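# Place blue foam block, or else cardboard box, in tote

## Task

Look for a blue foam block lying on this room's floor. If one exists, move it into the tote beside the door; if none exists, move the cardboard box into that tote. The placed item must sit entirely within the tote with nothing projecting past its rim, and it must stay there without the robot holding it. The robot must not tip over or be left leaning.

## Robot and tools

ROBOT. A Hello Robot Stretch 4 with one arm: an omni-wheel base, a lift running up a mast, an arm that telescopes forward, a three-joint wrist (yaw, pitch, roll) and a two-finger gripper. It stands about 1.6 m tall; the base rim lies within 0.23 m of the base origin.

FRAMES. Base frame: origin on the floor below the base centre, x ahead, y to the left, z up. hand_pose is reported in this frame and marks a point between the open fingertips; its printed value may be somewhat off. With all wrist joints at zero the hand axes line up with the base axes. The odometry frame is where the base frame was when the scene began; base_odometry heading runs -3.142 to 3.142, positive leftward.

execute_actions. Argument "actions" is a list holding one action or none (an empty list just reports state and images). Argument "cameras" chooses which images come back: any of head_camera, head_left_camera, head_right_camera, wrist_camera, or "all"; omitted, null or ["all"] gives every camera, [] gives none. An action contains "base", "joints", or both, plus optional "pace" and "contact_limits"; alternatively it contains only "end_of_arm". All motions in one action start together but may finish at different moments.
- base: exactly one key, each a relative offset from where the base last measured itself. translate_m: straight drive, metres, -2 to 2, positive forward. strafe_m: sideways, metres, -2 to 2, positive left. rotate_rad: turn in place, radians, -3.2 to 3.2, positive counter-clockwise seen from above.
- joints: absolute target values keyed by joint name (any subset). lift_m 0 to 1.2 m; arm_m 0 to 0.55 m extension; wrist_yaw_rad -1.134 to 4.276 (0 points ahead, positive turns left, 3.14 is stowed back, above 3.4 the arm may obstruct); wrist_pitch_rad -1.117 to 4.259 (0 level, 1.57 pointing down); wrist_roll_rad -1.117 to 4.259 (0 keeps fingers level, positive rolls clockwise seen from behind the gripper); gripper_m -0.038 to 0.141 m, the fingertip gap, negative means fingers press together. Done tolerances: lift and arm ±0.004, yaw and roll ±0.02, pitch ±0.05, gripper ±0.004. Targets outside a joint's range are clipped and reported; any other bad value or unknown key rejects the whole call with no motion.
- pace: "slow", "default", "fast" or "max". Base speed 0.1/0.3/0.4/0.6 m/s and turning 1/2/3/4 rad/s respectively; with lift_m above 0.2 these shrink as the lift rises, to 0.3 m/s and 1 rad/s at 1.2.
- contact_limits: {"arm_m": value} from 0 (gentlest) to 0.75 (firmest), default 0.5; the arm halts when it pushes harder than this.
- end_of_arm: "enable_torque" re-energises wrist or gripper motors that shut off; they then hold position.
A single action runs at most 15 s. Joints or base omitted from an action may still be driving toward an earlier target without the status showing it.

wait: "seconds" from 0 to 10; sends nothing new and returns the same report as an empty action.

zoom_image: "camera" plus "region" [x0, y0, x1, y1] in pixels from the image's top-left, no larger than 504 by 504; works only on cameras with full images in the latest result.

finished_scene: "scene" as an integer; closes the scene irreversibly once the last command has been held, and reports success. Answering without any tool call also ends everything.

CAMERAS. head_camera sits atop the mast facing forward and downward; turn the base to look around. head_left_camera and head_right_camera are fisheyes beside it, angled more steeply down, showing the base and arm. wrist_camera looks along the fingers, whose tips appear near the bottom of its image.

RESULT LINES. base_status and joint_status tell how each motion ended: "done" (for the base, the wheels turned the commanded amount even if slipping); "off_target" (stopped short, possibly still pushing); "contact_stop_at_<key>" (blocked by something; lift, arm or wheels go slack, a slack lift may sink under load, slack wheels may roll); "limit_stop_at_<name>"; "time_out"; "torque_fault" (a wrist or gripper motor overloaded, e.g. gripper jammed against something or over about 2 kg held level; it goes limp until enable_torque). After such stops the old target is dropped. "limit_stop_at_tilt" means a lean beyond 6 degrees: lift, arm and wheels go slack and ignore commands until the lean eases. "limit_stop_at_own_body" means a joint was about to hit the robot; moving it away still works; likely with pitch below -0.2 and roll below -0.4 or above 4. on_its_own lists things not commanded this call; "held at" is the held target, not the position. lidar_m: 12 horizontal distances in metres, 30-degree sectors starting straight ahead and going counter-clockwise (4th left, 7th behind, 10th right); "-" means nothing seen or closer than 0.25 m; it misses clear objects, thin legs and much behind. wrist_depth_mm: 7x7 grid of depths in mm (100-2000), rows from top left, "-" when invalid; the robot's body appears. turned_by_wheels vs turned_by_imu differing by over about 0.1 rad suggests a collision or slip, adding roughly their difference as heading error. base_tilt in degrees (forward and right positive), with a fixed offset up to about 1.5. motor_effort: percent of maximum, positive toward larger joint values, peak in brackets (noisy); wheel_0..2 positive turns the base right. A gripper_m effort change signals a firm grip only at commanded values of 0 or more.

GRIPPING. Command a gap smaller than the object; squeezing deeper pulls it toward the wrist, opening pushes it out. Gap readings and "done" do not confirm a hold. If fingertips stick on a surface below, raise the lift.

PRACTICE AND CAUTIONS. To unfold at the start, send lift_m 0.4 with wrist_yaw_rad 0 together. Do not drive or turn with over 1 kg held and arm_m above 0.2, especially fast; avoid sustained pushing or pulling, especially with a high gripper or firm contact limit. Avoid dropping, slamming or hard pushes, and release the item fully inside the tote before finishing. The robot keeps holding its last command while you think, and a loose object may occasionally get nudged. Use an empty execute_actions call to recover the current scene number and task.

Each tool is called after "Emit:" as name(argument=value, ...), one argument or row to a line, values as JSON.

## Session

Emit:
execute_actions(
  actions=[],
)

Scene clock: 0.00 s.
base_odometry: x=+0.000 y=+0.000 heading=+0.000 (m, m, rad; odometry frame)
turned_by_wheels: +0.000 (rad since the last result)
turned_by_imu: +0.000 (rad since the last result)
base_tilt: forward=+0.0 right=-0.4 (deg)
lidar_m: 1.16 1.68 1.28 1.03 1.02 1.15 1.25 1.72 0.83 0.66 0.65 0.74
base_status: not commanded
joint_positions: lift_m=+0.178 arm_m=-0.001 wrist_yaw_rad=+3.074 wrist_pitch_rad=-0.008 wrist_roll_rad=+0.008 gripper_m=+0.057
joint_status: not commanded
motor_effort: lift_m=+18 arm_m=-1 wrist_yaw_rad=+0 wrist_pitch_rad=-7 wrist_roll_rad=+1 gripper_m=-4 wheel_0=+0 wheel_1=-1 wheel_2=+1 (%)
hand_pose: x=-0.1120 y=+0.1067 z=+0.3587 quat_wxyz=(+0.034, +0.004, +0.004, +0.999) (m; base frame)
wrist_depth_mm: 145 147 1921 - 1661 1205 976 / - 146 - - 1661 1229 991 / 106 142 252 - 1661 1255 976 / 114 144 304 - 1708 1229 1025 / 143 1708 1921 - 1708 1255 1008 / 1576 1661 216 1464 210 1229 991 / 1060 1025 946 145 946 891 917
pictures: head_camera, head_left_camera, head_right_camera, wrist_camera
Images, in order (width x height): head_camera 420x560, head_left_camera 420x672, head_right_camera 420x672, wrist_camera 616x392.

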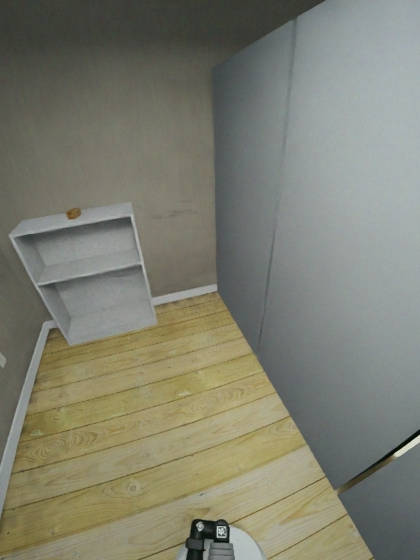

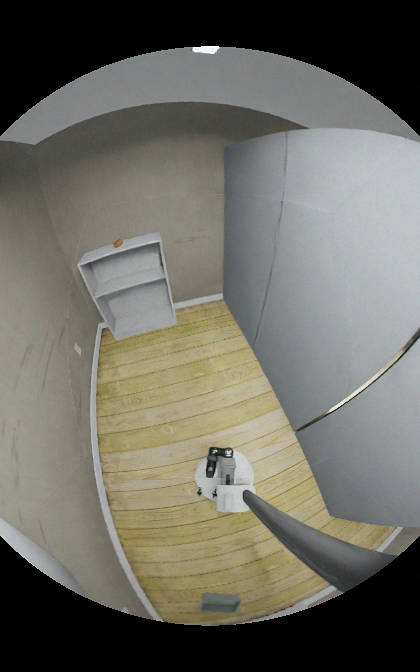

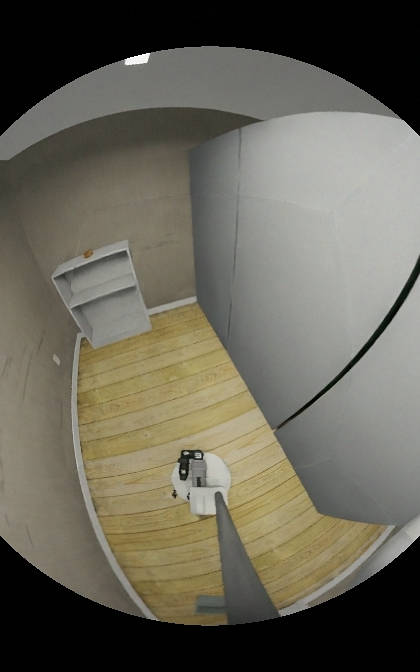

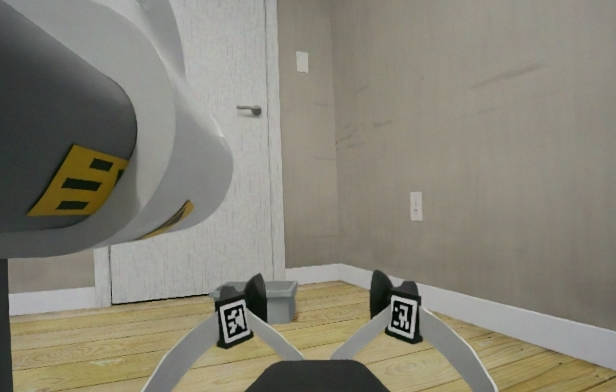

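Emit:
execute_actions(
  actions=[
    {"base":{"rotate_rad":-2.6}},
  ],
)

Scene clock: 2.70 s.
base_odometry: x=+0.000 y=+0.000 heading=-2.600 (m, m, rad; odometry frame)
turned_by_wheels: -2.600 (rad since the last result)
turned_by_imu: -2.559 (rad since the last result)
base_tilt: forward=+0.1 right=-0.4 (deg)
lidar_m: 1.72 0.79 0.65 0.65 0.76 1.26 1.69 1.26 1.04 1.00 1.13 1.23
base_status: done
joint_positions: lift_m=+0.178 arm_m=-0.001 wrist_yaw_rad=+3.074 wrist_pitch_rad=-0.008 wrist_roll_rad=+0.008 gripper_m=+0.057
joint_status: not commanded
motor_effort: lift_m=+18(18) arm_m=-1(1) wrist_yaw_rad=+0(1) wrist_pitch_rad=-6(8) wrist_roll_rad=+0(2) gripper_m=-4(4) wheel_0=+0(7) wheel_1=+1(11) wheel_2=+1(9) (%)
hand_pose: x=-0.1120 y=+0.1067 z=+0.3587 quat_wxyz=(+0.034, +0.004, +0.004, +0.999) (m; base frame)
wrist_depth_mm: 145 147 - - - 1708 1025 / - 146 - - - 1708 1025 / 106 142 251 - - 1808 1098 / 114 145 306 - - 1808 1098 / 143 1808 - - - 1808 1118 / 1336 1708 214 1576 208 1397 1098 / 1078 1060 931 145 976 891 960
pictures: head_camera, head_left_camera, head_right_camera, wrist_camera
Images, in order (width x height): head_camera 420x560, head_left_camera 420x672, head_right_camera 420x672, wrist_camera 616x392.

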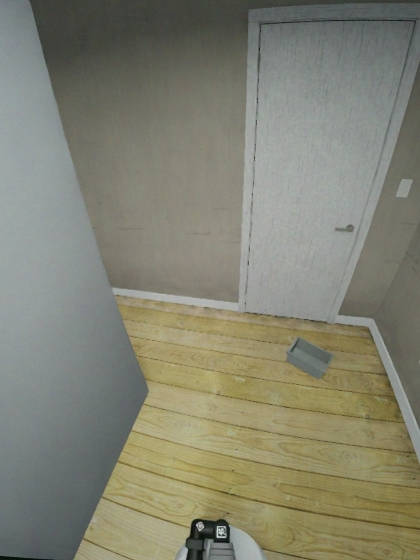

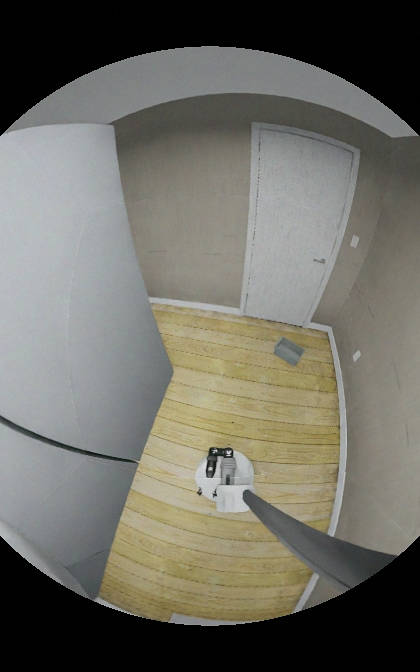

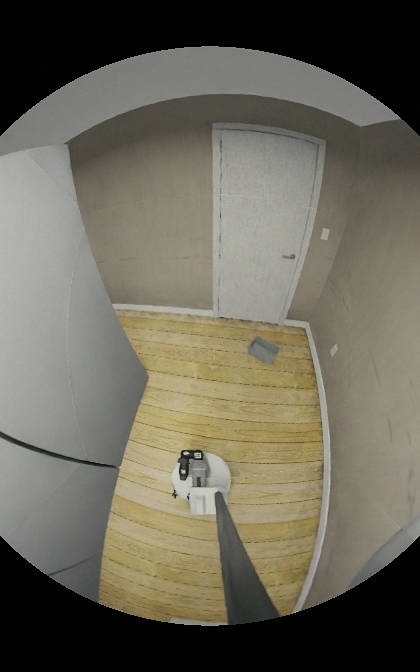

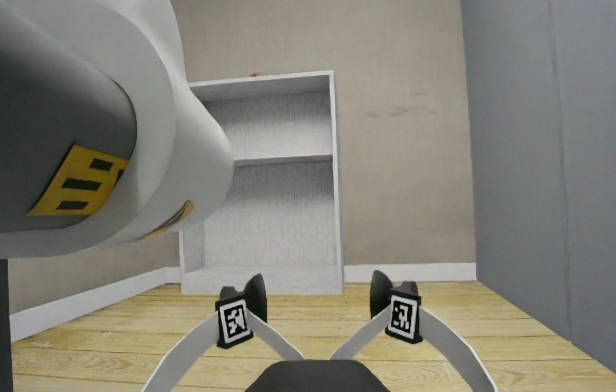

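Emit:
execute_actions(
  actions=[
    {"base":{"translate_m":1.1},"pace":"fast"},
  ],
  cameras=["head_left_camera"],
)

Emit:
execute_actions(
  actions=[
    {"base":{"rotate_rad":1.4}},
  ],
)

Scene clock: 6.87 s.
base_odometry: x=-0.942 y=-0.567 heading=-2.600 (m, m, rad; odometry frame)
turned_by_wheels: +0.000 (rad since the last result)
turned_by_imu: -0.003 (rad since the last result)
base_tilt: forward=+0.1 right=-0.5 (deg)
lidar_m: 0.67 0.76 1.27 0.58 0.53 0.86 2.91 1.49 1.25 0.59 0.57 0.64
base_status: done
joint_positions: lift_m=+0.178 arm_m=-0.001 wrist_yaw_rad=+3.074 wrist_pitch_rad=-0.008 wrist_roll_rad=+0.008 gripper_m=+0.057
joint_status: not commanded
motor_effort: lift_m=+18(18) arm_m=-1(1) wrist_yaw_rad=+0(2) wrist_pitch_rad=-7(7) wrist_roll_rad=+1(1) gripper_m=-4(3) wheel_0=+0(7) wheel_1=+2(9) wheel_2=+1(15) (%)
hand_pose: x=-0.1120 y=+0.1067 z=+0.3587 quat_wxyz=(+0.034, +0.004, +0.004, +0.999) (m; base frame)
wrist_depth_mm: 145 146 - - - 1025 627 / - 146 - - - 1060 654 / 106 142 252 - - 1098 661 / 114 145 303 - - 1138 668 / 143 - - - - 1118 676 / 1499 1661 215 1576 209 1160 691 / 1060 1008 931 145 960 866 683
pictures: head_left_camera
Images, in order (width x height): head_left_camera 420x672.

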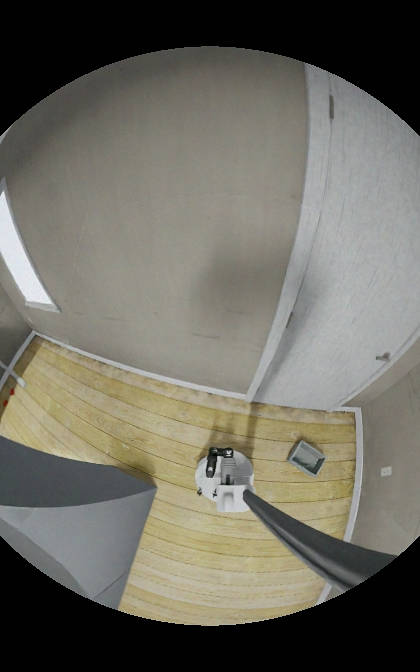

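Scene clock: 8.83 s.
base_odometry: x=-0.942 y=-0.567 heading=-1.200 (m, m, rad; odometry frame)
turned_by_wheels: +1.399 (rad since the last result)
turned_by_imu: +1.377 (rad since the last result)
base_tilt: forward=+0.2 right=-0.5 (deg)
lidar_m: 0.94 0.51 0.66 1.99 1.77 1.31 0.83 0.54 0.68 0.64 0.71 0.99
base_status: done
joint_positions: lift_m=+0.178 arm_m=-0.001 wrist_yaw_rad=+3.074 wrist_pitch_rad=-0.008 wrist_roll_rad=+0.008 gripper_m=+0.057
joint_status: not commanded
motor_effort: lift_m=+18(18) arm_m=-1(1) wrist_yaw_rad=+0(1) wrist_pitch_rad=-6(7) wrist_roll_rad=+0(1) gripper_m=-4(3) wheel_0=-1(5) wheel_1=-2(11) wheel_2=-4(10) (%)
hand_pose: x=-0.1120 y=+0.1067 z=+0.3587 quat_wxyz=(+0.034, +0.004, +0.004, +0.999) (m; base frame)
wrist_depth_mm: 145 146 1397 1397 1430 1464 1464 / - 146 1366 1397 1464 1464 1464 / 106 142 252 1397 1430 1464 1499 / 114 144 304 1397 1430 1430 1430 / 143 1366 1397 1397 1397 1430 1430 / 1182 1397 216 1366 209 1397 1430 / 1025 809 809 145 946 904 946
pictures: head_camera, head_left_camera, head_right_camera, wrist_camera
Images, in order (width x height): head_camera 420x560, head_left_camera 420x672, head_right_camera 420x672, wrist_camera 616x392.

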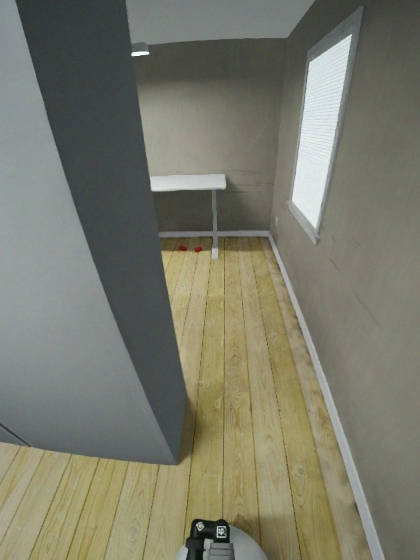

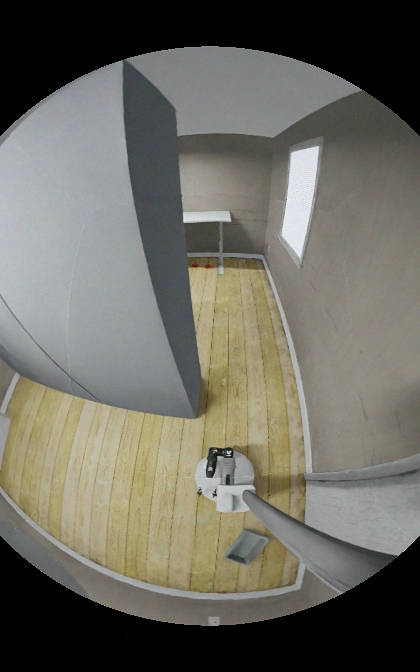

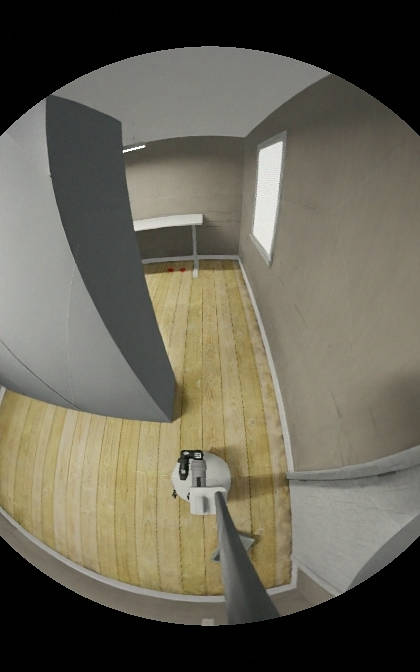

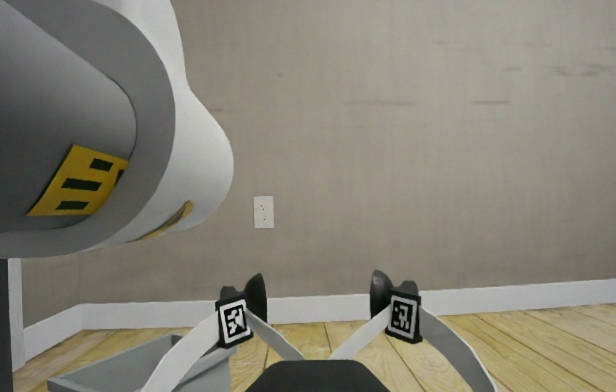

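Emit:
execute_actions(
  actions=[
    {"base":{"strafe_m":-0.23}},
  ],
  cameras=["head_camera"],
)

Emit:
execute_actions(
  actions=[
    {"base":{"translate_m":0.7}},
  ],
  cameras=["head_camera","head_left_camera"],
)

Scene clock: 11.17 s.
base_odometry: x=-1.157 y=-0.651 heading=-1.200 (m, m, rad; odometry frame)
turned_by_wheels: +0.000 (rad since the last result)
turned_by_imu: -0.001 (rad since the last result)
base_tilt: forward=+0.2 right=-0.5 (deg)
lidar_m: 1.85 0.64 0.65 1.95 1.76 1.33 0.56 0.62 0.44 0.40 0.48 0.66
base_status: done
joint_positions: lift_m=+0.178 arm_m=-0.001 wrist_yaw_rad=+3.074 wrist_pitch_rad=-0.008 wrist_roll_rad=+0.008 gripper_m=+0.057
joint_status: not commanded
motor_effort: lift_m=+18(18) arm_m=-1(1) wrist_yaw_rad=+0(1) wrist_pitch_rad=-7(6) wrist_roll_rad=+1(1) gripper_m=-5(2) wheel_0=+0(10) wheel_1=-1(9) wheel_2=+0(2) (%)
hand_pose: x=-0.1120 y=+0.1067 z=+0.3587 quat_wxyz=(+0.034, +0.004, +0.004, +0.999) (m; base frame)
wrist_depth_mm: 145 147 1397 1430 1464 1464 1464 / - 146 1464 1464 1464 1464 1430 / 106 142 251 1430 1397 1464 1430 / 114 145 304 1397 1397 1430 1499 / 143 1229 1430 1397 1430 1464 1430 / 831 1308 216 1397 208 1430 1366 / 809 1042 732 153 976 904 960
pictures: head_camera
Images, in order (width x height): head_camera 420x560.

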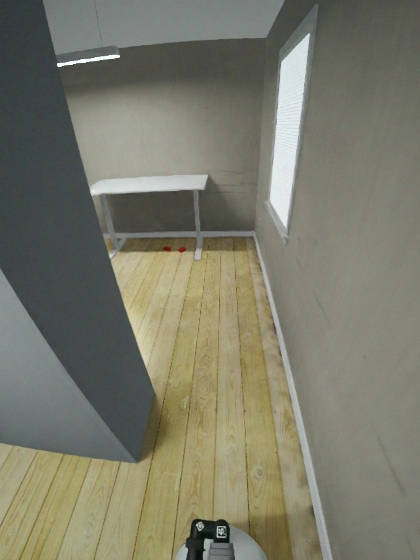

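Scene clock: 15.00 s.
base_odometry: x=-0.903 y=-1.303 heading=-1.200 (m, m, rad; odometry frame)
turned_by_wheels: +0.000 (rad since the last result)
turned_by_imu: -0.002 (rad since the last result)
base_tilt: forward=-0.1 right=-0.3 (deg)
lidar_m: 2.02 2.09 0.46 0.45 0.48 2.04 1.26 0.66 0.48 0.45 0.50 0.70
base_status: done
joint_positions: lift_m=+0.178 arm_m=-0.001 wrist_yaw_rad=+3.074 wrist_pitch_rad=-0.008 wrist_roll_rad=+0.008 gripper_m=+0.057
joint_status: not commanded
motor_effort: lift_m=+18(17) arm_m=-1(1) wrist_yaw_rad=+0(1) wrist_pitch_rad=-7(7) wrist_roll_rad=+0(0) gripper_m=-3(4) wheel_0=+2(6) wheel_1=+1(8) wheel_2=-2(11) (%)
hand_pose: x=-0.1120 y=+0.1067 z=+0.3587 quat_wxyz=(+0.034, +0.004, +0.004, +0.999) (m; base frame)
wrist_depth_mm: 145 147 - - - - - / - 146 - - - - - / 106 142 250 - - - - / 114 144 304 - - - - / 143 1255 - - - - - / 842 1281 215 1430 209 1464 1397 / 854 1008 931 145 946 891 960
pictures: head_camera, head_left_camera
Images, in order (width x height): head_camera 420x560, head_left_camera 420x672.

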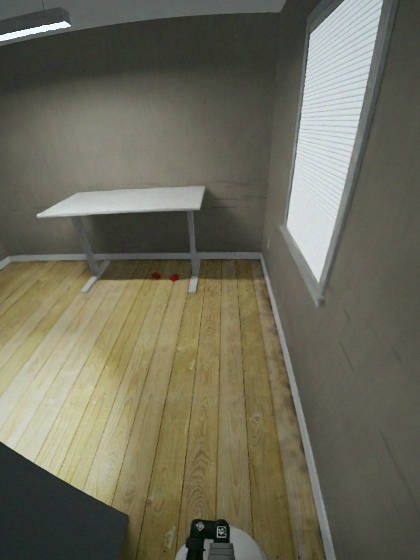

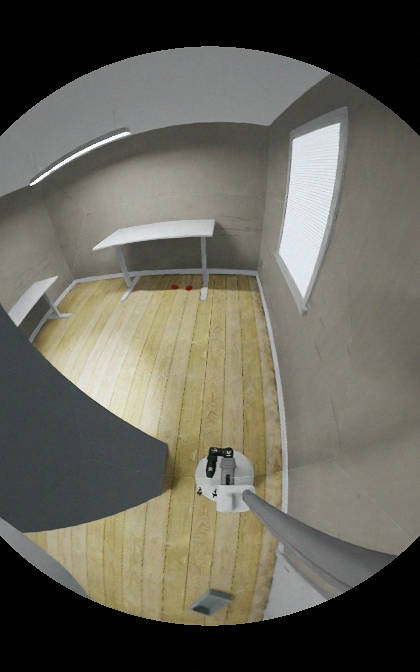

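Emit:
execute_actions(
  actions=[
    {"base":{"translate_m":0.7},"pace":"fast"},
  ],
  cameras=["head_left_camera"],
)

Emit:
execute_actions(
  actions=[
    {"base":{"rotate_rad":1.6}},
  ],
)

Scene clock: 18.13 s.
base_odometry: x=-0.649 y=-1.955 heading=-1.200 (m, m, rad; odometry frame)
turned_by_wheels: +0.000 (rad since the last result)
turned_by_imu: -0.001 (rad since the last result)
base_tilt: forward=+0.1 right=-0.3 (deg)
lidar_m: 1.30 1.35 1.87 1.72 0.63 0.66 1.72 0.67 0.48 0.48 0.50 0.65
base_status: done
joint_positions: lift_m=+0.178 arm_m=-0.001 wrist_yaw_rad=+3.074 wrist_pitch_rad=-0.008 wrist_roll_rad=+0.008 gripper_m=+0.057
joint_status: not commanded
motor_effort: lift_m=+18(18) arm_m=-1(1) wrist_yaw_rad=-1(0) wrist_pitch_rad=-6(7) wrist_roll_rad=+0(1) gripper_m=-5(3) wheel_0=+2(10) wheel_1=+1(8) wheel_2=+1(17) (%)
hand_pose: x=-0.1120 y=+0.1067 z=+0.3587 quat_wxyz=(+0.034, +0.004, +0.004, +0.999) (m; base frame)
wrist_depth_mm: 145 146 - - - 707 1098 / - 146 - - - 707 1098 / 106 142 252 - - 732 609 / 114 144 304 - - 723 1078 / 143 1308 - - - 732 1060 / 891 1308 215 1618 210 750 1060 / 878 1025 946 145 960 647 691
pictures: head_left_camera
Images, in order (width x height): head_left_camera 420x672.

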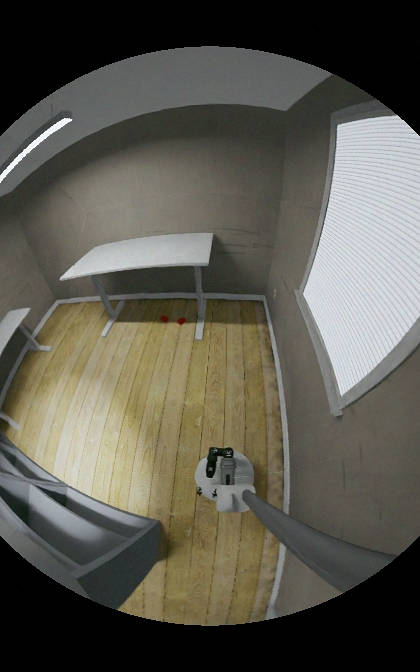

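Scene clock: 20.20 s.
base_odometry: x=-0.649 y=-1.955 heading=+0.400 (m, m, rad; odometry frame)
turned_by_wheels: +1.599 (rad since the last result)
turned_by_imu: +1.573 (rad since the last result)
base_tilt: forward=+0.1 right=-0.5 (deg)
lidar_m: 1.56 0.65 0.66 1.55 0.66 0.48 0.49 0.51 0.71 1.29 1.34 1.95
base_status: done
joint_positions: lift_m=+0.178 arm_m=-0.001 wrist_yaw_rad=+3.074 wrist_pitch_rad=-0.008 wrist_roll_rad=+0.008 gripper_m=+0.057
joint_status: not commanded
motor_effort: lift_m=+18(18) arm_m=-1(1) wrist_yaw_rad=+2(1) wrist_pitch_rad=-5(7) wrist_roll_rad=+1(1) gripper_m=-5(6) wheel_0=-1(7) wheel_1=-2(8) wheel_2=-4(11) (%)
hand_pose: x=-0.1120 y=+0.1067 z=+0.3587 quat_wxyz=(+0.034, +0.004, +0.004, +0.999) (m; base frame)
wrist_depth_mm: 145 147 634 640 634 634 634 / - 146 627 627 634 634 627 / 106 142 252 621 627 627 634 / 114 145 304 621 615 627 621 / 143 615 615 621 621 627 621 / 615 615 215 621 209 615 627 / 615 609 615 145 621 621 621
pictures: head_camera, head_left_camera, head_right_camera, wrist_camera
Images, in order (width x height): head_camera 420x560, head_left_camera 420x672, head_right_camera 420x672, wrist_camera 616x392.

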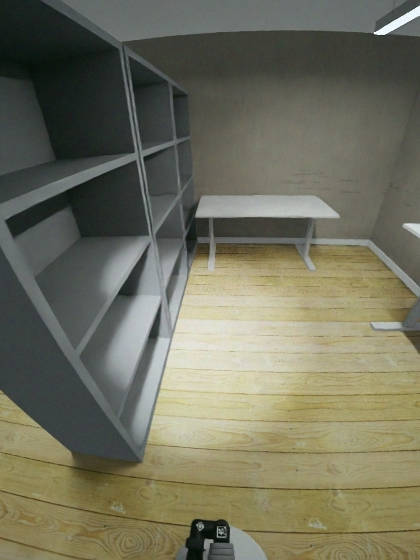

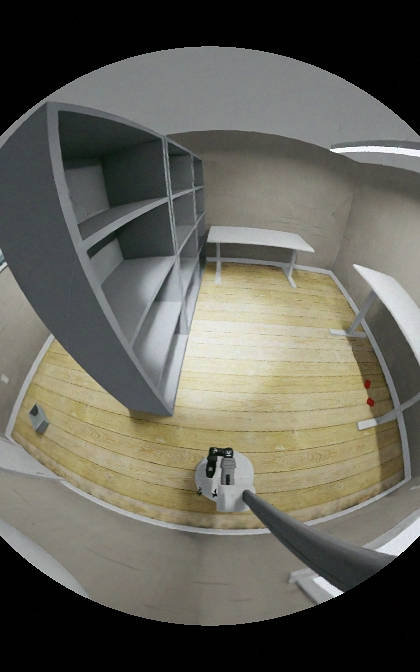

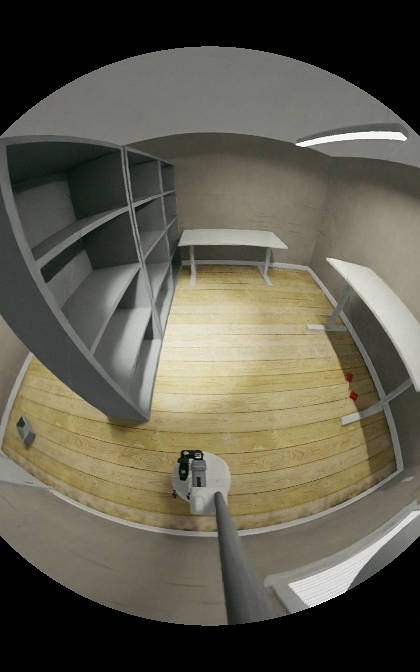

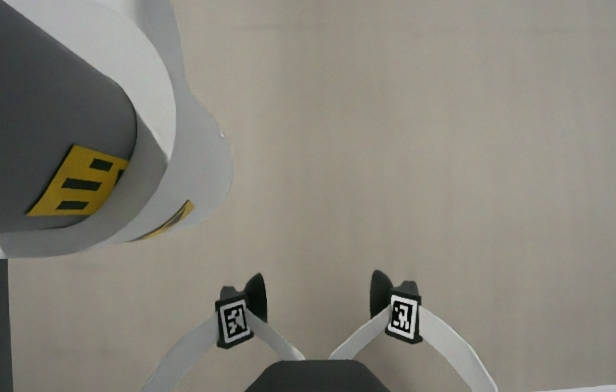

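Emit:
zoom_image(
  camera="head_camera",
  region=[120,60,420,360],
)

Emit:
zoom_image(
  camera="head_right_camera",
  region=[260,230,420,500],
)

Region (120, 60, 420, 360) of head_camera's 420x560 image, scaled by 1.680, with more detail than that image has.

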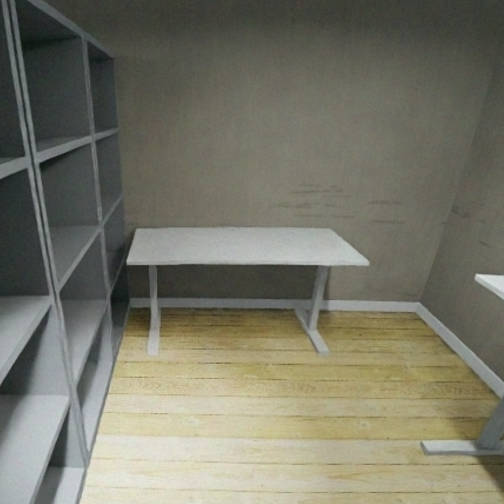

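Region (260, 230, 420, 500) of head_right_camera's 420x672 image, scaled by 1.867, with more detail than that image has; it fills the left 299 columns of this view, and the rest is white.

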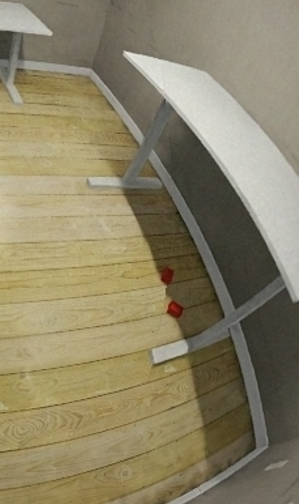

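Emit:
execute_actions(
  actions=[
    {"base":{"translate_m":0.9},"pace":"fast"},
  ],
  cameras=["head_left_camera","head_camera"],
)

Scene clock: 25.57 s.
base_odometry: x=+0.180 y=-1.605 heading=+0.400 (m, m, rad; odometry frame)
turned_by_wheels: +0.000 (rad since the last result)
turned_by_imu: -0.002 (rad since the last result)
base_tilt: forward=+0.1 right=-0.5 (deg)
lidar_m: 1.43 0.58 0.44 0.41 0.44 1.44 1.37 1.43 1.37 1.29 1.37 1.59
base_status: done
joint_positions: lift_m=+0.178 arm_m=-0.001 wrist_yaw_rad=+3.074 wrist_pitch_rad=-0.008 wrist_roll_rad=+0.008 gripper_m=+0.057
joint_status: not commanded
motor_effort: lift_m=+18(18) arm_m=-1(1) wrist_yaw_rad=+0(1) wrist_pitch_rad=-8(7) wrist_roll_rad=+1(0) gripper_m=-4(4) wheel_0=+1(8) wheel_1=+1(9) wheel_2=-1(15) (%)
hand_pose: x=-0.1120 y=+0.1067 z=+0.3587 quat_wxyz=(+0.034, +0.004, +0.004, +0.999) (m; base frame)
wrist_depth_mm: 145 147 1618 1576 1537 1499 525 / - 146 1576 1618 1537 1537 525 / 106 142 252 1576 1576 1576 521 / 114 145 306 1499 1537 1537 521 / 143 1499 1537 1537 1537 1499 517 / 1537 1499 216 1499 208 1464 512 / 1078 1008 960 145 960 904 517
pictures: head_camera, head_left_camera
Images, in order (width x height): head_camera 420x560, head_left_camera 420x672.

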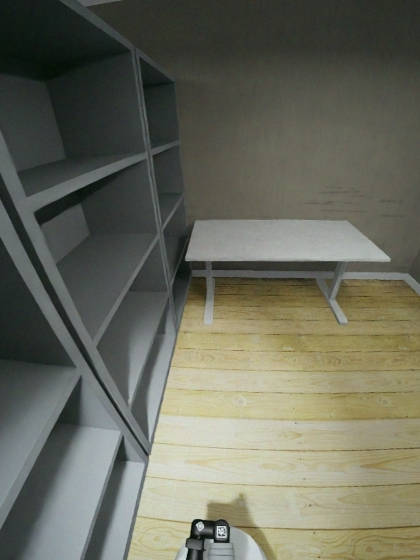

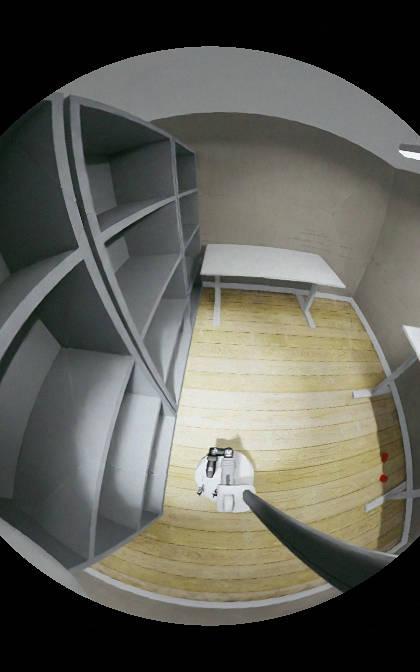

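Emit:
execute_actions(
  actions=[
    {"base":{"translate_m":-0.9},"pace":"fast"},
  ],
  cameras=[],
)

Emit:
execute_actions(
  actions=[
    {"base":{"strafe_m":1.35},"pace":"fast"},
  ],
  cameras=["head_left_camera","head_camera"],
)

Scene clock: 29.53 s.
base_odometry: x=-0.650 y=-1.955 heading=+0.399 (m, m, rad; odometry frame)
turned_by_wheels: +0.000 (rad since the last result)
turned_by_imu: -0.001 (rad since the last result)
base_tilt: forward=-0.2 right=-0.3 (deg)
lidar_m: 1.56 0.64 0.66 1.60 0.68 0.47 0.47 0.49 0.68 1.31 1.35 1.93
base_status: done
joint_positions: lift_m=+0.178 arm_m=-0.001 wrist_yaw_rad=+3.074 wrist_pitch_rad=-0.008 wrist_roll_rad=+0.008 gripper_m=+0.057
joint_status: not commanded
motor_effort: lift_m=+18(18) arm_m=-1(1) wrist_yaw_rad=+0(1) wrist_pitch_rad=-7(7) wrist_roll_rad=+1(1) gripper_m=-4(0) wheel_0=-1(10) wheel_1=-1(9) wheel_2=-2(14) (%)
hand_pose: x=-0.1120 y=+0.1067 z=+0.3587 quat_wxyz=(+0.034, +0.004, +0.004, +0.999) (m; base frame)
wrist_depth_mm: 145 147 634 640 640 640 634 / - 146 627 627 634 640 627 / 106 142 254 621 615 627 634 / 114 145 304 627 621 621 627 / 143 609 615 621 621 627 615 / 615 621 215 615 208 621 621 / 615 609 615 145 615 621 621
pictures: none
No camera images: the call's "cameras" was empty. Leave "cameras" out to get every camera's image.

Scene clock: 34.07 s.
base_odometry: x=-1.175 y=-0.711 heading=+0.400 (m, m, rad; odometry frame)
turned_by_wheels: +0.000 (rad since the last result)
turned_by_imu: +0.004 (rad since the last result)
base_tilt: forward=+0.0 right=-0.6 (deg)
lidar_m: 1.96 1.75 0.63 0.54 0.56 0.39 0.42 0.42 0.62 2.03 0.70 0.65
base_status: done
joint_positions: lift_m=+0.178 arm_m=-0.001 wrist_yaw_rad=+3.074 wrist_pitch_rad=-0.008 wrist_roll_rad=+0.008 gripper_m=+0.057
joint_status: not commanded
motor_effort: lift_m=+18(18) arm_m=-1(1) wrist_yaw_rad=+0(0) wrist_pitch_rad=-7(7) wrist_roll_rad=+1(1) gripper_m=-3(4) wheel_0=+2(14) wheel_1=+0(14) wheel_2=+0(1) (%)
hand_pose: x=-0.1120 y=+0.1067 z=+0.3587 quat_wxyz=(+0.034, +0.004, +0.004, +0.999) (m; base frame)
wrist_depth_mm: 145 147 559 530 544 544 549 / - 146 564 539 535 539 544 / 106 142 252 539 544 539 539 / 114 145 304 535 530 539 539 / 143 554 554 525 535 539 530 / 549 554 215 517 210 530 535 / 549 544 554 153 530 530 521
pictures: head_camera, head_left_camera
Images, in order (width x height): head_camera 420x560, head_left_camera 420x672.

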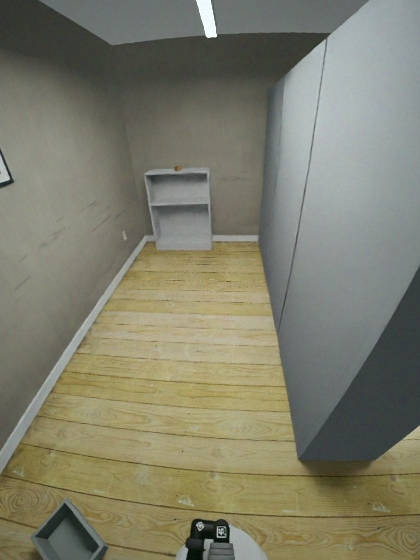

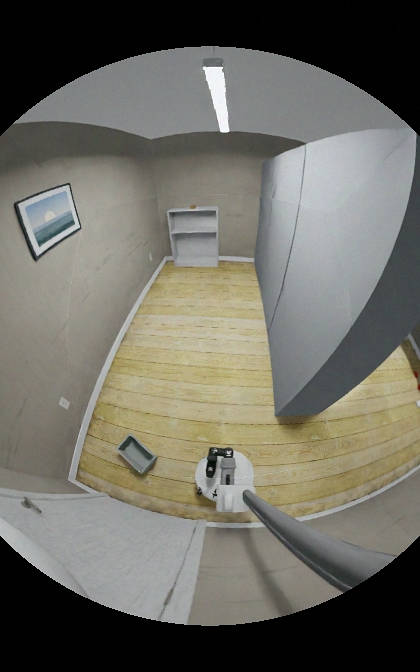

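Emit:
execute_actions(
  actions=[
    {"base":{"translate_m":1.8},"joints":{"lift_m":1.0,"wrist_yaw_rad":0,"gripper_m":0.13},"pace":"fast"},
  ],
)

Scene clock: 39.97 s.
base_odometry: x=+0.483 y=-0.011 heading=+0.400 (m, m, rad; odometry frame)
turned_by_wheels: +0.000 (rad since the last result)
turned_by_imu: -0.005 (rad since the last result)
base_tilt: forward=+0.2 right=-0.5 (deg)
lidar_m: 1.23 1.28 1.26 1.21 1.30 1.74 2.21 0.65 0.48 0.46 0.49 0.73
base_status: done
joint_positions: lift_m=+1.000 arm_m=-0.001 wrist_yaw_rad=+0.000 wrist_pitch_rad=-0.008 wrist_roll_rad=+0.008 gripper_m=+0.130
joint_status: all done
motor_effort: lift_m=+20(23) arm_m=-1(1) wrist_yaw_rad=+0(5) wrist_pitch_rad=-6(7) wrist_roll_rad=+1(0) gripper_m=-1(2) wheel_0=+1(6) wheel_1=+2(9) wheel_2=+0(15) (%)
hand_pose: x=+0.4585 y=-0.0874 z=+1.1804 quat_wxyz=(+1.000, +0.004, -0.004, +0.000) (m; base frame)
wrist_depth_mm: 1430 1430 1336 1308 1281 991 654 / 1366 1366 1430 1308 1336 1025 661 / 1397 1366 1336 1336 1281 1042 683 / 1397 1366 1308 1308 1281 1042 676 / 1366 1366 1336 1308 1281 1078 691 / 1336 1336 1025 1336 1281 211 691 / 1336 1308 1281 148 1281 976 683
pictures: head_camera, head_left_camera, head_right_camera, wrist_camera
Images, in order (width x height): head_camera 420x560, head_left_camera 420x672, head_right_camera 420x672, wrist_camera 616x392.

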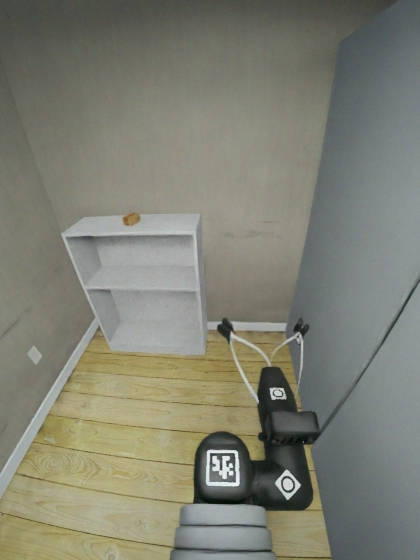

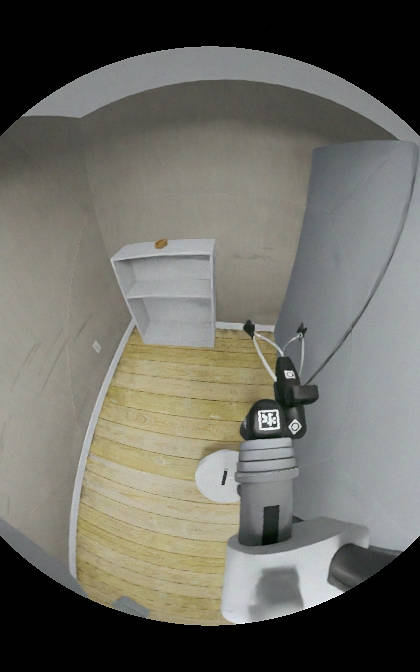

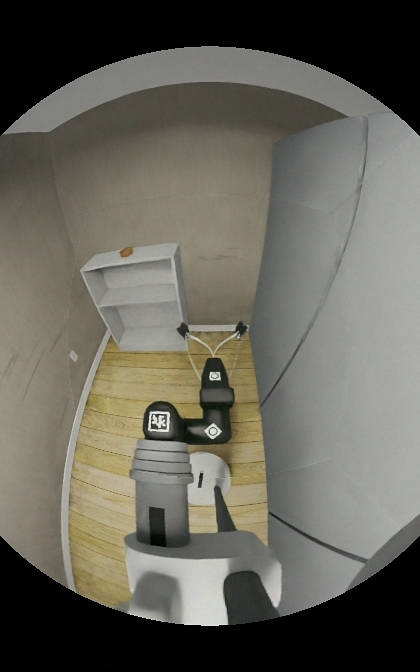

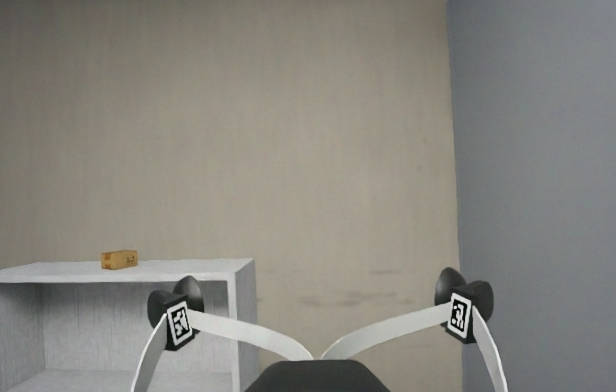

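Emit:
execute_actions(
  actions=[
    {"base":{"strafe_m":0.57},"joints":{"lift_m":1.2,"wrist_pitch_rad":0.6},"pace":"fast"},
  ],
  cameras=["wrist_camera"],
)

Emit:
execute_actions(
  actions=[
    {"base":{"translate_m":0.6},"pace":"fast"},
  ],
  cameras=["wrist_camera","head_camera"],
)

Scene clock: 43.27 s.
base_odometry: x=+0.261 y=+0.514 heading=+0.400 (m, m, rad; odometry frame)
turned_by_wheels: +0.000 (rad since the last result)
turned_by_imu: +0.001 (rad since the last result)
base_tilt: forward=+0.0 right=-0.3 (deg)
lidar_m: 1.22 0.90 0.66 0.62 0.68 0.98 1.57 1.43 1.06 1.03 1.09 1.29
base_status: done
joint_positions: lift_m=+1.198 arm_m=-0.001 wrist_yaw_rad=+0.000 wrist_pitch_rad=+0.602 wrist_roll_rad=+0.008 gripper_m=+0.130
joint_status: all done
joint sent to its limit — the command would take lift_m past its upper limit, so that joint was sent only as far as its limit.
motor_effort: lift_m=+20(23) arm_m=-1(1) wrist_yaw_rad=-1(0) wrist_pitch_rad=-5(8) wrist_roll_rad=+1(1) gripper_m=-2(2) wheel_0=+3(9) wheel_1=+1(11) wheel_2=+0(0) (%)
hand_pose: x=+0.4078 y=-0.0874 z=+1.2133 quat_wxyz=(+0.955, +0.004, +0.296, -0.001) (m; base frame)
wrist_depth_mm: 1008 1229 1255 1255 1182 1229 1182 / 1008 1308 1229 1138 1229 1336 1308 / 991 1366 1397 1397 1397 1430 1397 / 1008 1464 1336 1397 1397 1537 1537 / 1008 1430 1756 1661 1661 1708 1618 / 991 1255 1499 1661 1661 211 1618 / 976 1255 1576 148 1537 1464 1464
pictures: wrist_camera
Images, in order (width x height): wrist_camera 616x392.

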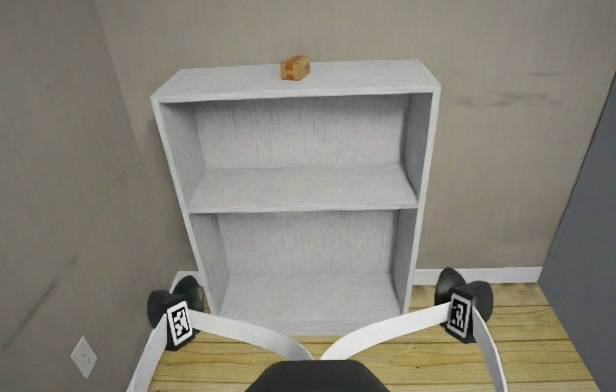

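Scene clock: 46.73 s.
base_odometry: x=+0.814 y=+0.748 heading=+0.400 (m, m, rad; odometry frame)
turned_by_wheels: +0.000 (rad since the last result)
turned_by_imu: -0.002 (rad since the last result)
base_tilt: forward=+0.2 right=-0.4 (deg)
lidar_m: 0.65 0.68 0.63 0.61 0.67 0.97 2.79 1.47 1.09 1.07 1.13 0.67
base_status: done
joint_positions: lift_m=+1.198 arm_m=-0.001 wrist_yaw_rad=+0.000 wrist_pitch_rad=+0.602 wrist_roll_rad=+0.008 gripper_m=+0.130
joint_status: not commanded
motor_effort: lift_m=+20(20) arm_m=-1(1) wrist_yaw_rad=+0(2) wrist_pitch_rad=-5(5) wrist_roll_rad=+1(1) gripper_m=-2(2) wheel_0=+3(8) wheel_1=+2(8) wheel_2=-2(10) (%)
hand_pose: x=+0.4078 y=-0.0874 z=+1.2133 quat_wxyz=(+0.955, +0.004, +0.296, -0.001) (m; base frame)
wrist_depth_mm: 691 668 676 661 668 668 654 / 723 732 723 707 723 715 707 / 809 768 759 759 750 750 759 / 842 621 615 585 585 574 798 / 609 809 917 904 917 707 891 / 866 750 878 878 904 211 1060 / 946 759 798 148 768 750 1182
pictures: head_camera, wrist_camera
Images, in order (width x height): head_camera 420x560, wrist_camera 616x392.

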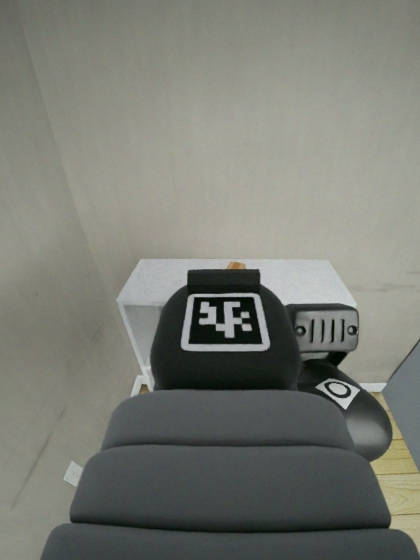

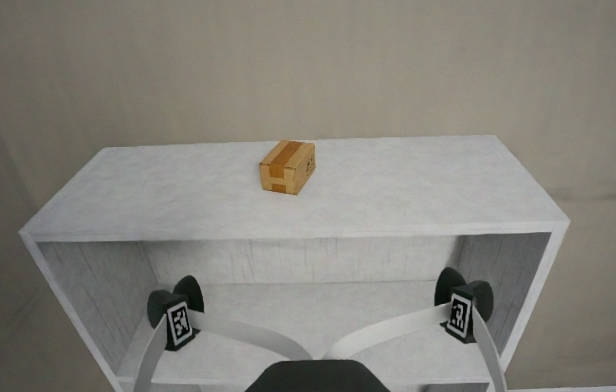

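Emit:
execute_actions(
  actions=[
    {"base":{"translate_m":0.25},"joints":{"arm_m":0.3,"wrist_pitch_rad":1.57}},
  ],
  cameras=["wrist_camera","head_right_camera"],
)

Scene clock: 49.30 s.
base_odometry: x=+1.044 y=+0.845 heading=+0.401 (m, m, rad; odometry frame)
turned_by_wheels: +0.000 (rad since the last result)
turned_by_imu: -0.001 (rad since the last result)
base_tilt: forward=+0.0 right=-0.4 (deg)
lidar_m: 0.39 0.42 0.61 0.60 0.65 0.93 2.45 1.49 1.12 1.09 0.56 0.42
base_status: done
joint_positions: lift_m=+1.198 arm_m=+0.299 wrist_yaw_rad=+0.000 wrist_pitch_rad=+1.570 wrist_roll_rad=+0.008 gripper_m=+0.130
joint_status: all done
motor_effort: lift_m=+20(20) arm_m=+5(8) wrist_yaw_rad=-1(1) wrist_pitch_rad=+1(0) wrist_roll_rad=+1(1) gripper_m=-1(1) wheel_0=+1(6) wheel_1=+2(9) wheel_2=+0(15) (%)
hand_pose: x=+0.4702 y=-0.0874 z=+1.0881 quat_wxyz=(+0.707, +0.003, +0.707, -0.003) (m; base frame)
wrist_depth_mm: 263 260 259 256 255 252 252 / 260 260 258 256 254 253 251 / 263 260 208 206 253 252 251 / 260 258 206 255 253 252 250 / 259 258 255 254 253 251 249 / 259 258 255 255 252 211 249 / 544 257 1098 148 253 249 1308
pictures: head_right_camera, wrist_camera
Images, in order (width x height): head_right_camera 420x672, wrist_camera 616x392.

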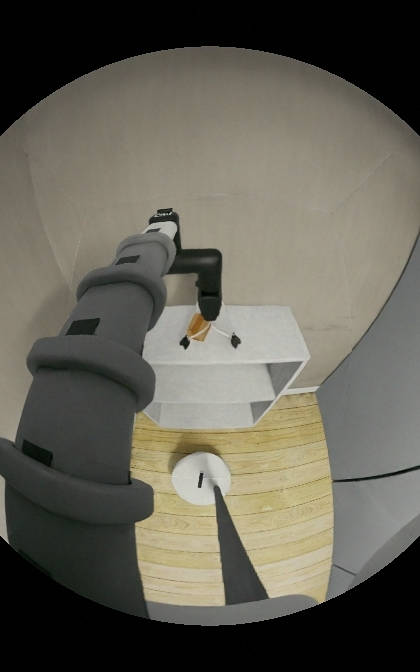

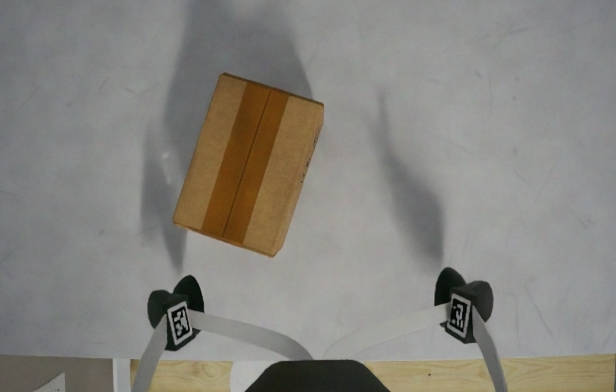

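Emit:
execute_actions(
  actions=[
    {"base":{"strafe_m":0.04},"joints":{"wrist_roll_rad":0.32,"gripper_m":0.14}},
  ],
  cameras=["wrist_camera"],
)

Scene clock: 50.60 s.
base_odometry: x=+1.028 y=+0.882 heading=+0.401 (m, m, rad; odometry frame)
turned_by_wheels: +0.000 (rad since the last result)
turned_by_imu: +0.000 (rad since the last result)
base_tilt: forward=+0.2 right=-0.4 (deg)
lidar_m: 0.39 0.43 0.59 0.54 0.60 0.88 2.91 1.56 1.13 1.12 0.56 0.42
base_status: done
joint_positions: lift_m=+1.198 arm_m=+0.299 wrist_yaw_rad=+0.000 wrist_pitch_rad=+1.570 wrist_roll_rad=+0.319 gripper_m=+0.140
joint_status: all done
motor_effort: lift_m=+20(20) arm_m=+6(6) wrist_yaw_rad=+1(1) wrist_pitch_rad=+1(1) wrist_roll_rad=+3(4) gripper_m=+0(1) wheel_0=+1(9) wheel_1=+2(11) wheel_2=+0(1) (%)
hand_pose: x=+0.4702 y=-0.0874 z=+1.0881 quat_wxyz=(+0.698, +0.112, +0.698, -0.112) (m; base frame)
wrist_depth_mm: 264 260 259 258 255 254 251 / 263 260 258 257 255 253 253 / 260 258 208 206 253 253 252 / 259 259 206 205 253 252 252 / 258 258 255 254 252 251 250 / 259 257 255 254 253 203 1308 / 259 255 254 151 1098 1308 1308
pictures: wrist_camera
Images, in order (width x height): wrist_camera 616x392.

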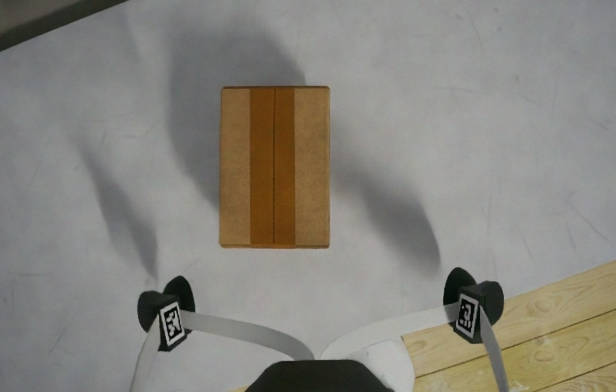

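Emit:
execute_actions(
  actions=[
    {"joints":{"arm_m":0.368},"contact_limits":{"arm_m":0.2}},
  ],
  cameras=["wrist_camera"],
)

Scene clock: 51.83 s.
base_odometry: x=+1.028 y=+0.882 heading=+0.401 (m, m, rad; odometry frame)
turned_by_wheels: +0.000 (rad since the last result)
turned_by_imu: +0.000 (rad since the last result)
base_tilt: forward=+0.1 right=-0.5 (deg)
lidar_m: 0.39 0.44 0.57 0.55 0.60 0.88 2.95 1.54 1.16 1.11 0.56 0.42
base_status: not commanded
joint_positions: lift_m=+1.198 arm_m=+0.367 wrist_yaw_rad=+0.000 wrist_pitch_rad=+1.570 wrist_roll_rad=+0.319 gripper_m=+0.140
joint_status: all done
motor_effort: lift_m=+20(20) arm_m=+6(5) wrist_yaw_rad=+2(1) wrist_pitch_rad=+1(0) wrist_roll_rad=+3(3) gripper_m=-1(2) wheel_0=+1(1) wheel_1=+2(2) wheel_2=+0(0) (%)
contact_limits: arm_m 0.2
hand_pose: x=+0.5382 y=-0.0874 z=+1.0881 quat_wxyz=(+0.698, +0.113, +0.698, -0.112) (m; base frame)
wrist_depth_mm: 195 220 249 256 255 253 252 / 244 265 256 256 255 253 251 / 260 259 257 255 254 252 250 / 259 258 257 254 253 251 251 / 259 255 255 204 252 251 250 / 258 256 254 204 252 203 249 / 257 257 255 151 251 250 249
pictures: wrist_camera
Images, in order (width x height): wrist_camera 616x392.

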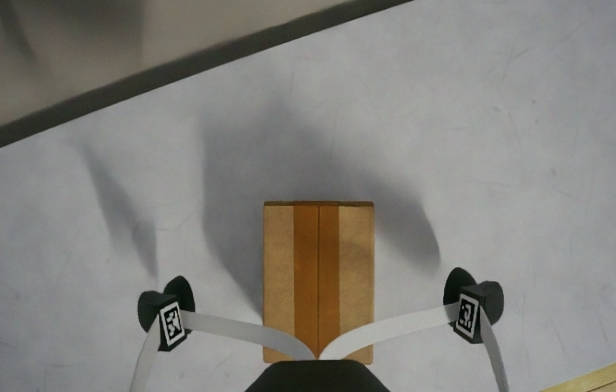

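Emit:
execute_actions(
  actions=[
    {"joints":{"lift_m":1.185,"gripper_m":0.085}},
  ],
  cameras=["wrist_camera","head_right_camera"],
)

Emit:
zoom_image(
  camera="head_right_camera",
  region=[150,240,290,380],
)

Scene clock: 53.57 s.
base_odometry: x=+1.028 y=+0.882 heading=+0.401 (m, m, rad; odometry frame)
turned_by_wheels: +0.000 (rad since the last result)
turned_by_imu: +0.000 (rad since the last result)
base_tilt: forward=+0.1 right=-0.5 (deg)
lidar_m: 0.39 0.41 0.58 0.55 0.60 0.85 2.95 1.53 1.16 1.12 0.57 0.41
base_status: not commanded
joint_positions: lift_m=+1.185 arm_m=+0.367 wrist_yaw_rad=+0.000 wrist_pitch_rad=+1.570 wrist_roll_rad=+0.319 gripper_m=+0.085
joint_status: all done
motor_effort: lift_m=+14(18) arm_m=+6(6) wrist_yaw_rad=+0(1) wrist_pitch_rad=+0(1) wrist_roll_rad=+3(2) gripper_m=-12(11) wheel_0=+1(1) wheel_1=+2(2) wheel_2=+0(0) (%)
hand_pose: x=+0.5382 y=-0.0874 z=+1.0750 quat_wxyz=(+0.698, +0.113, +0.698, -0.112) (m; base frame)
wrist_depth_mm: 192 217 245 251 247 246 244 / 241 256 250 248 245 244 243 / 251 250 247 246 244 244 241 / 251 250 248 245 244 241 241 / 249 249 247 195 242 241 239 / 251 248 221 195 194 241 239 / 248 248 246 193 242 239 240
pictures: head_right_camera, wrist_camera
Images, in order (width x height): head_right_camera 420x672, wrist_camera 616x392.

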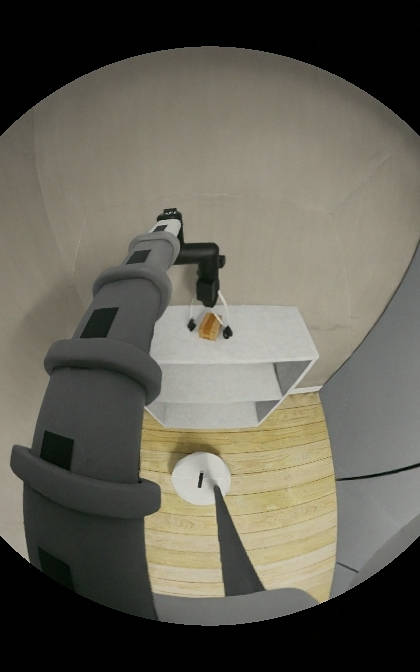

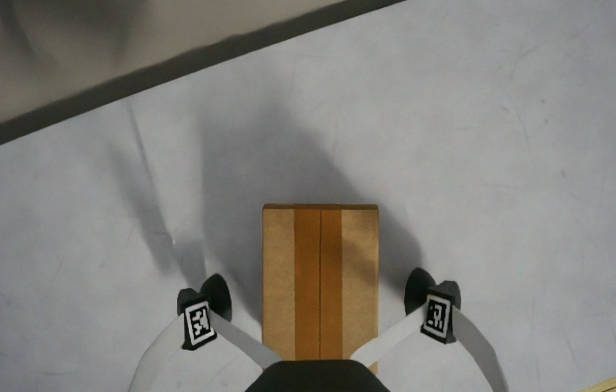

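Region (150, 240, 290, 380) of head_right_camera's 420x672 image, scaled by 3.600, with more detail than that image has.

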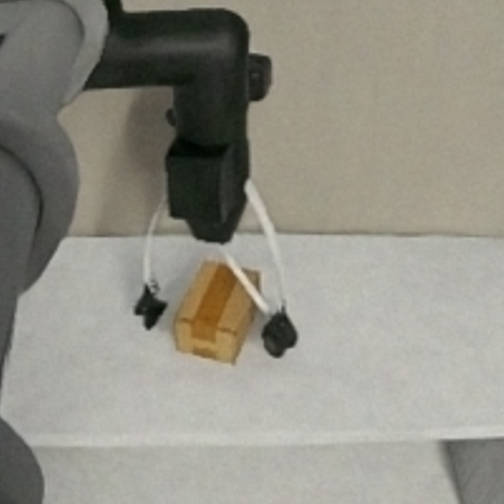

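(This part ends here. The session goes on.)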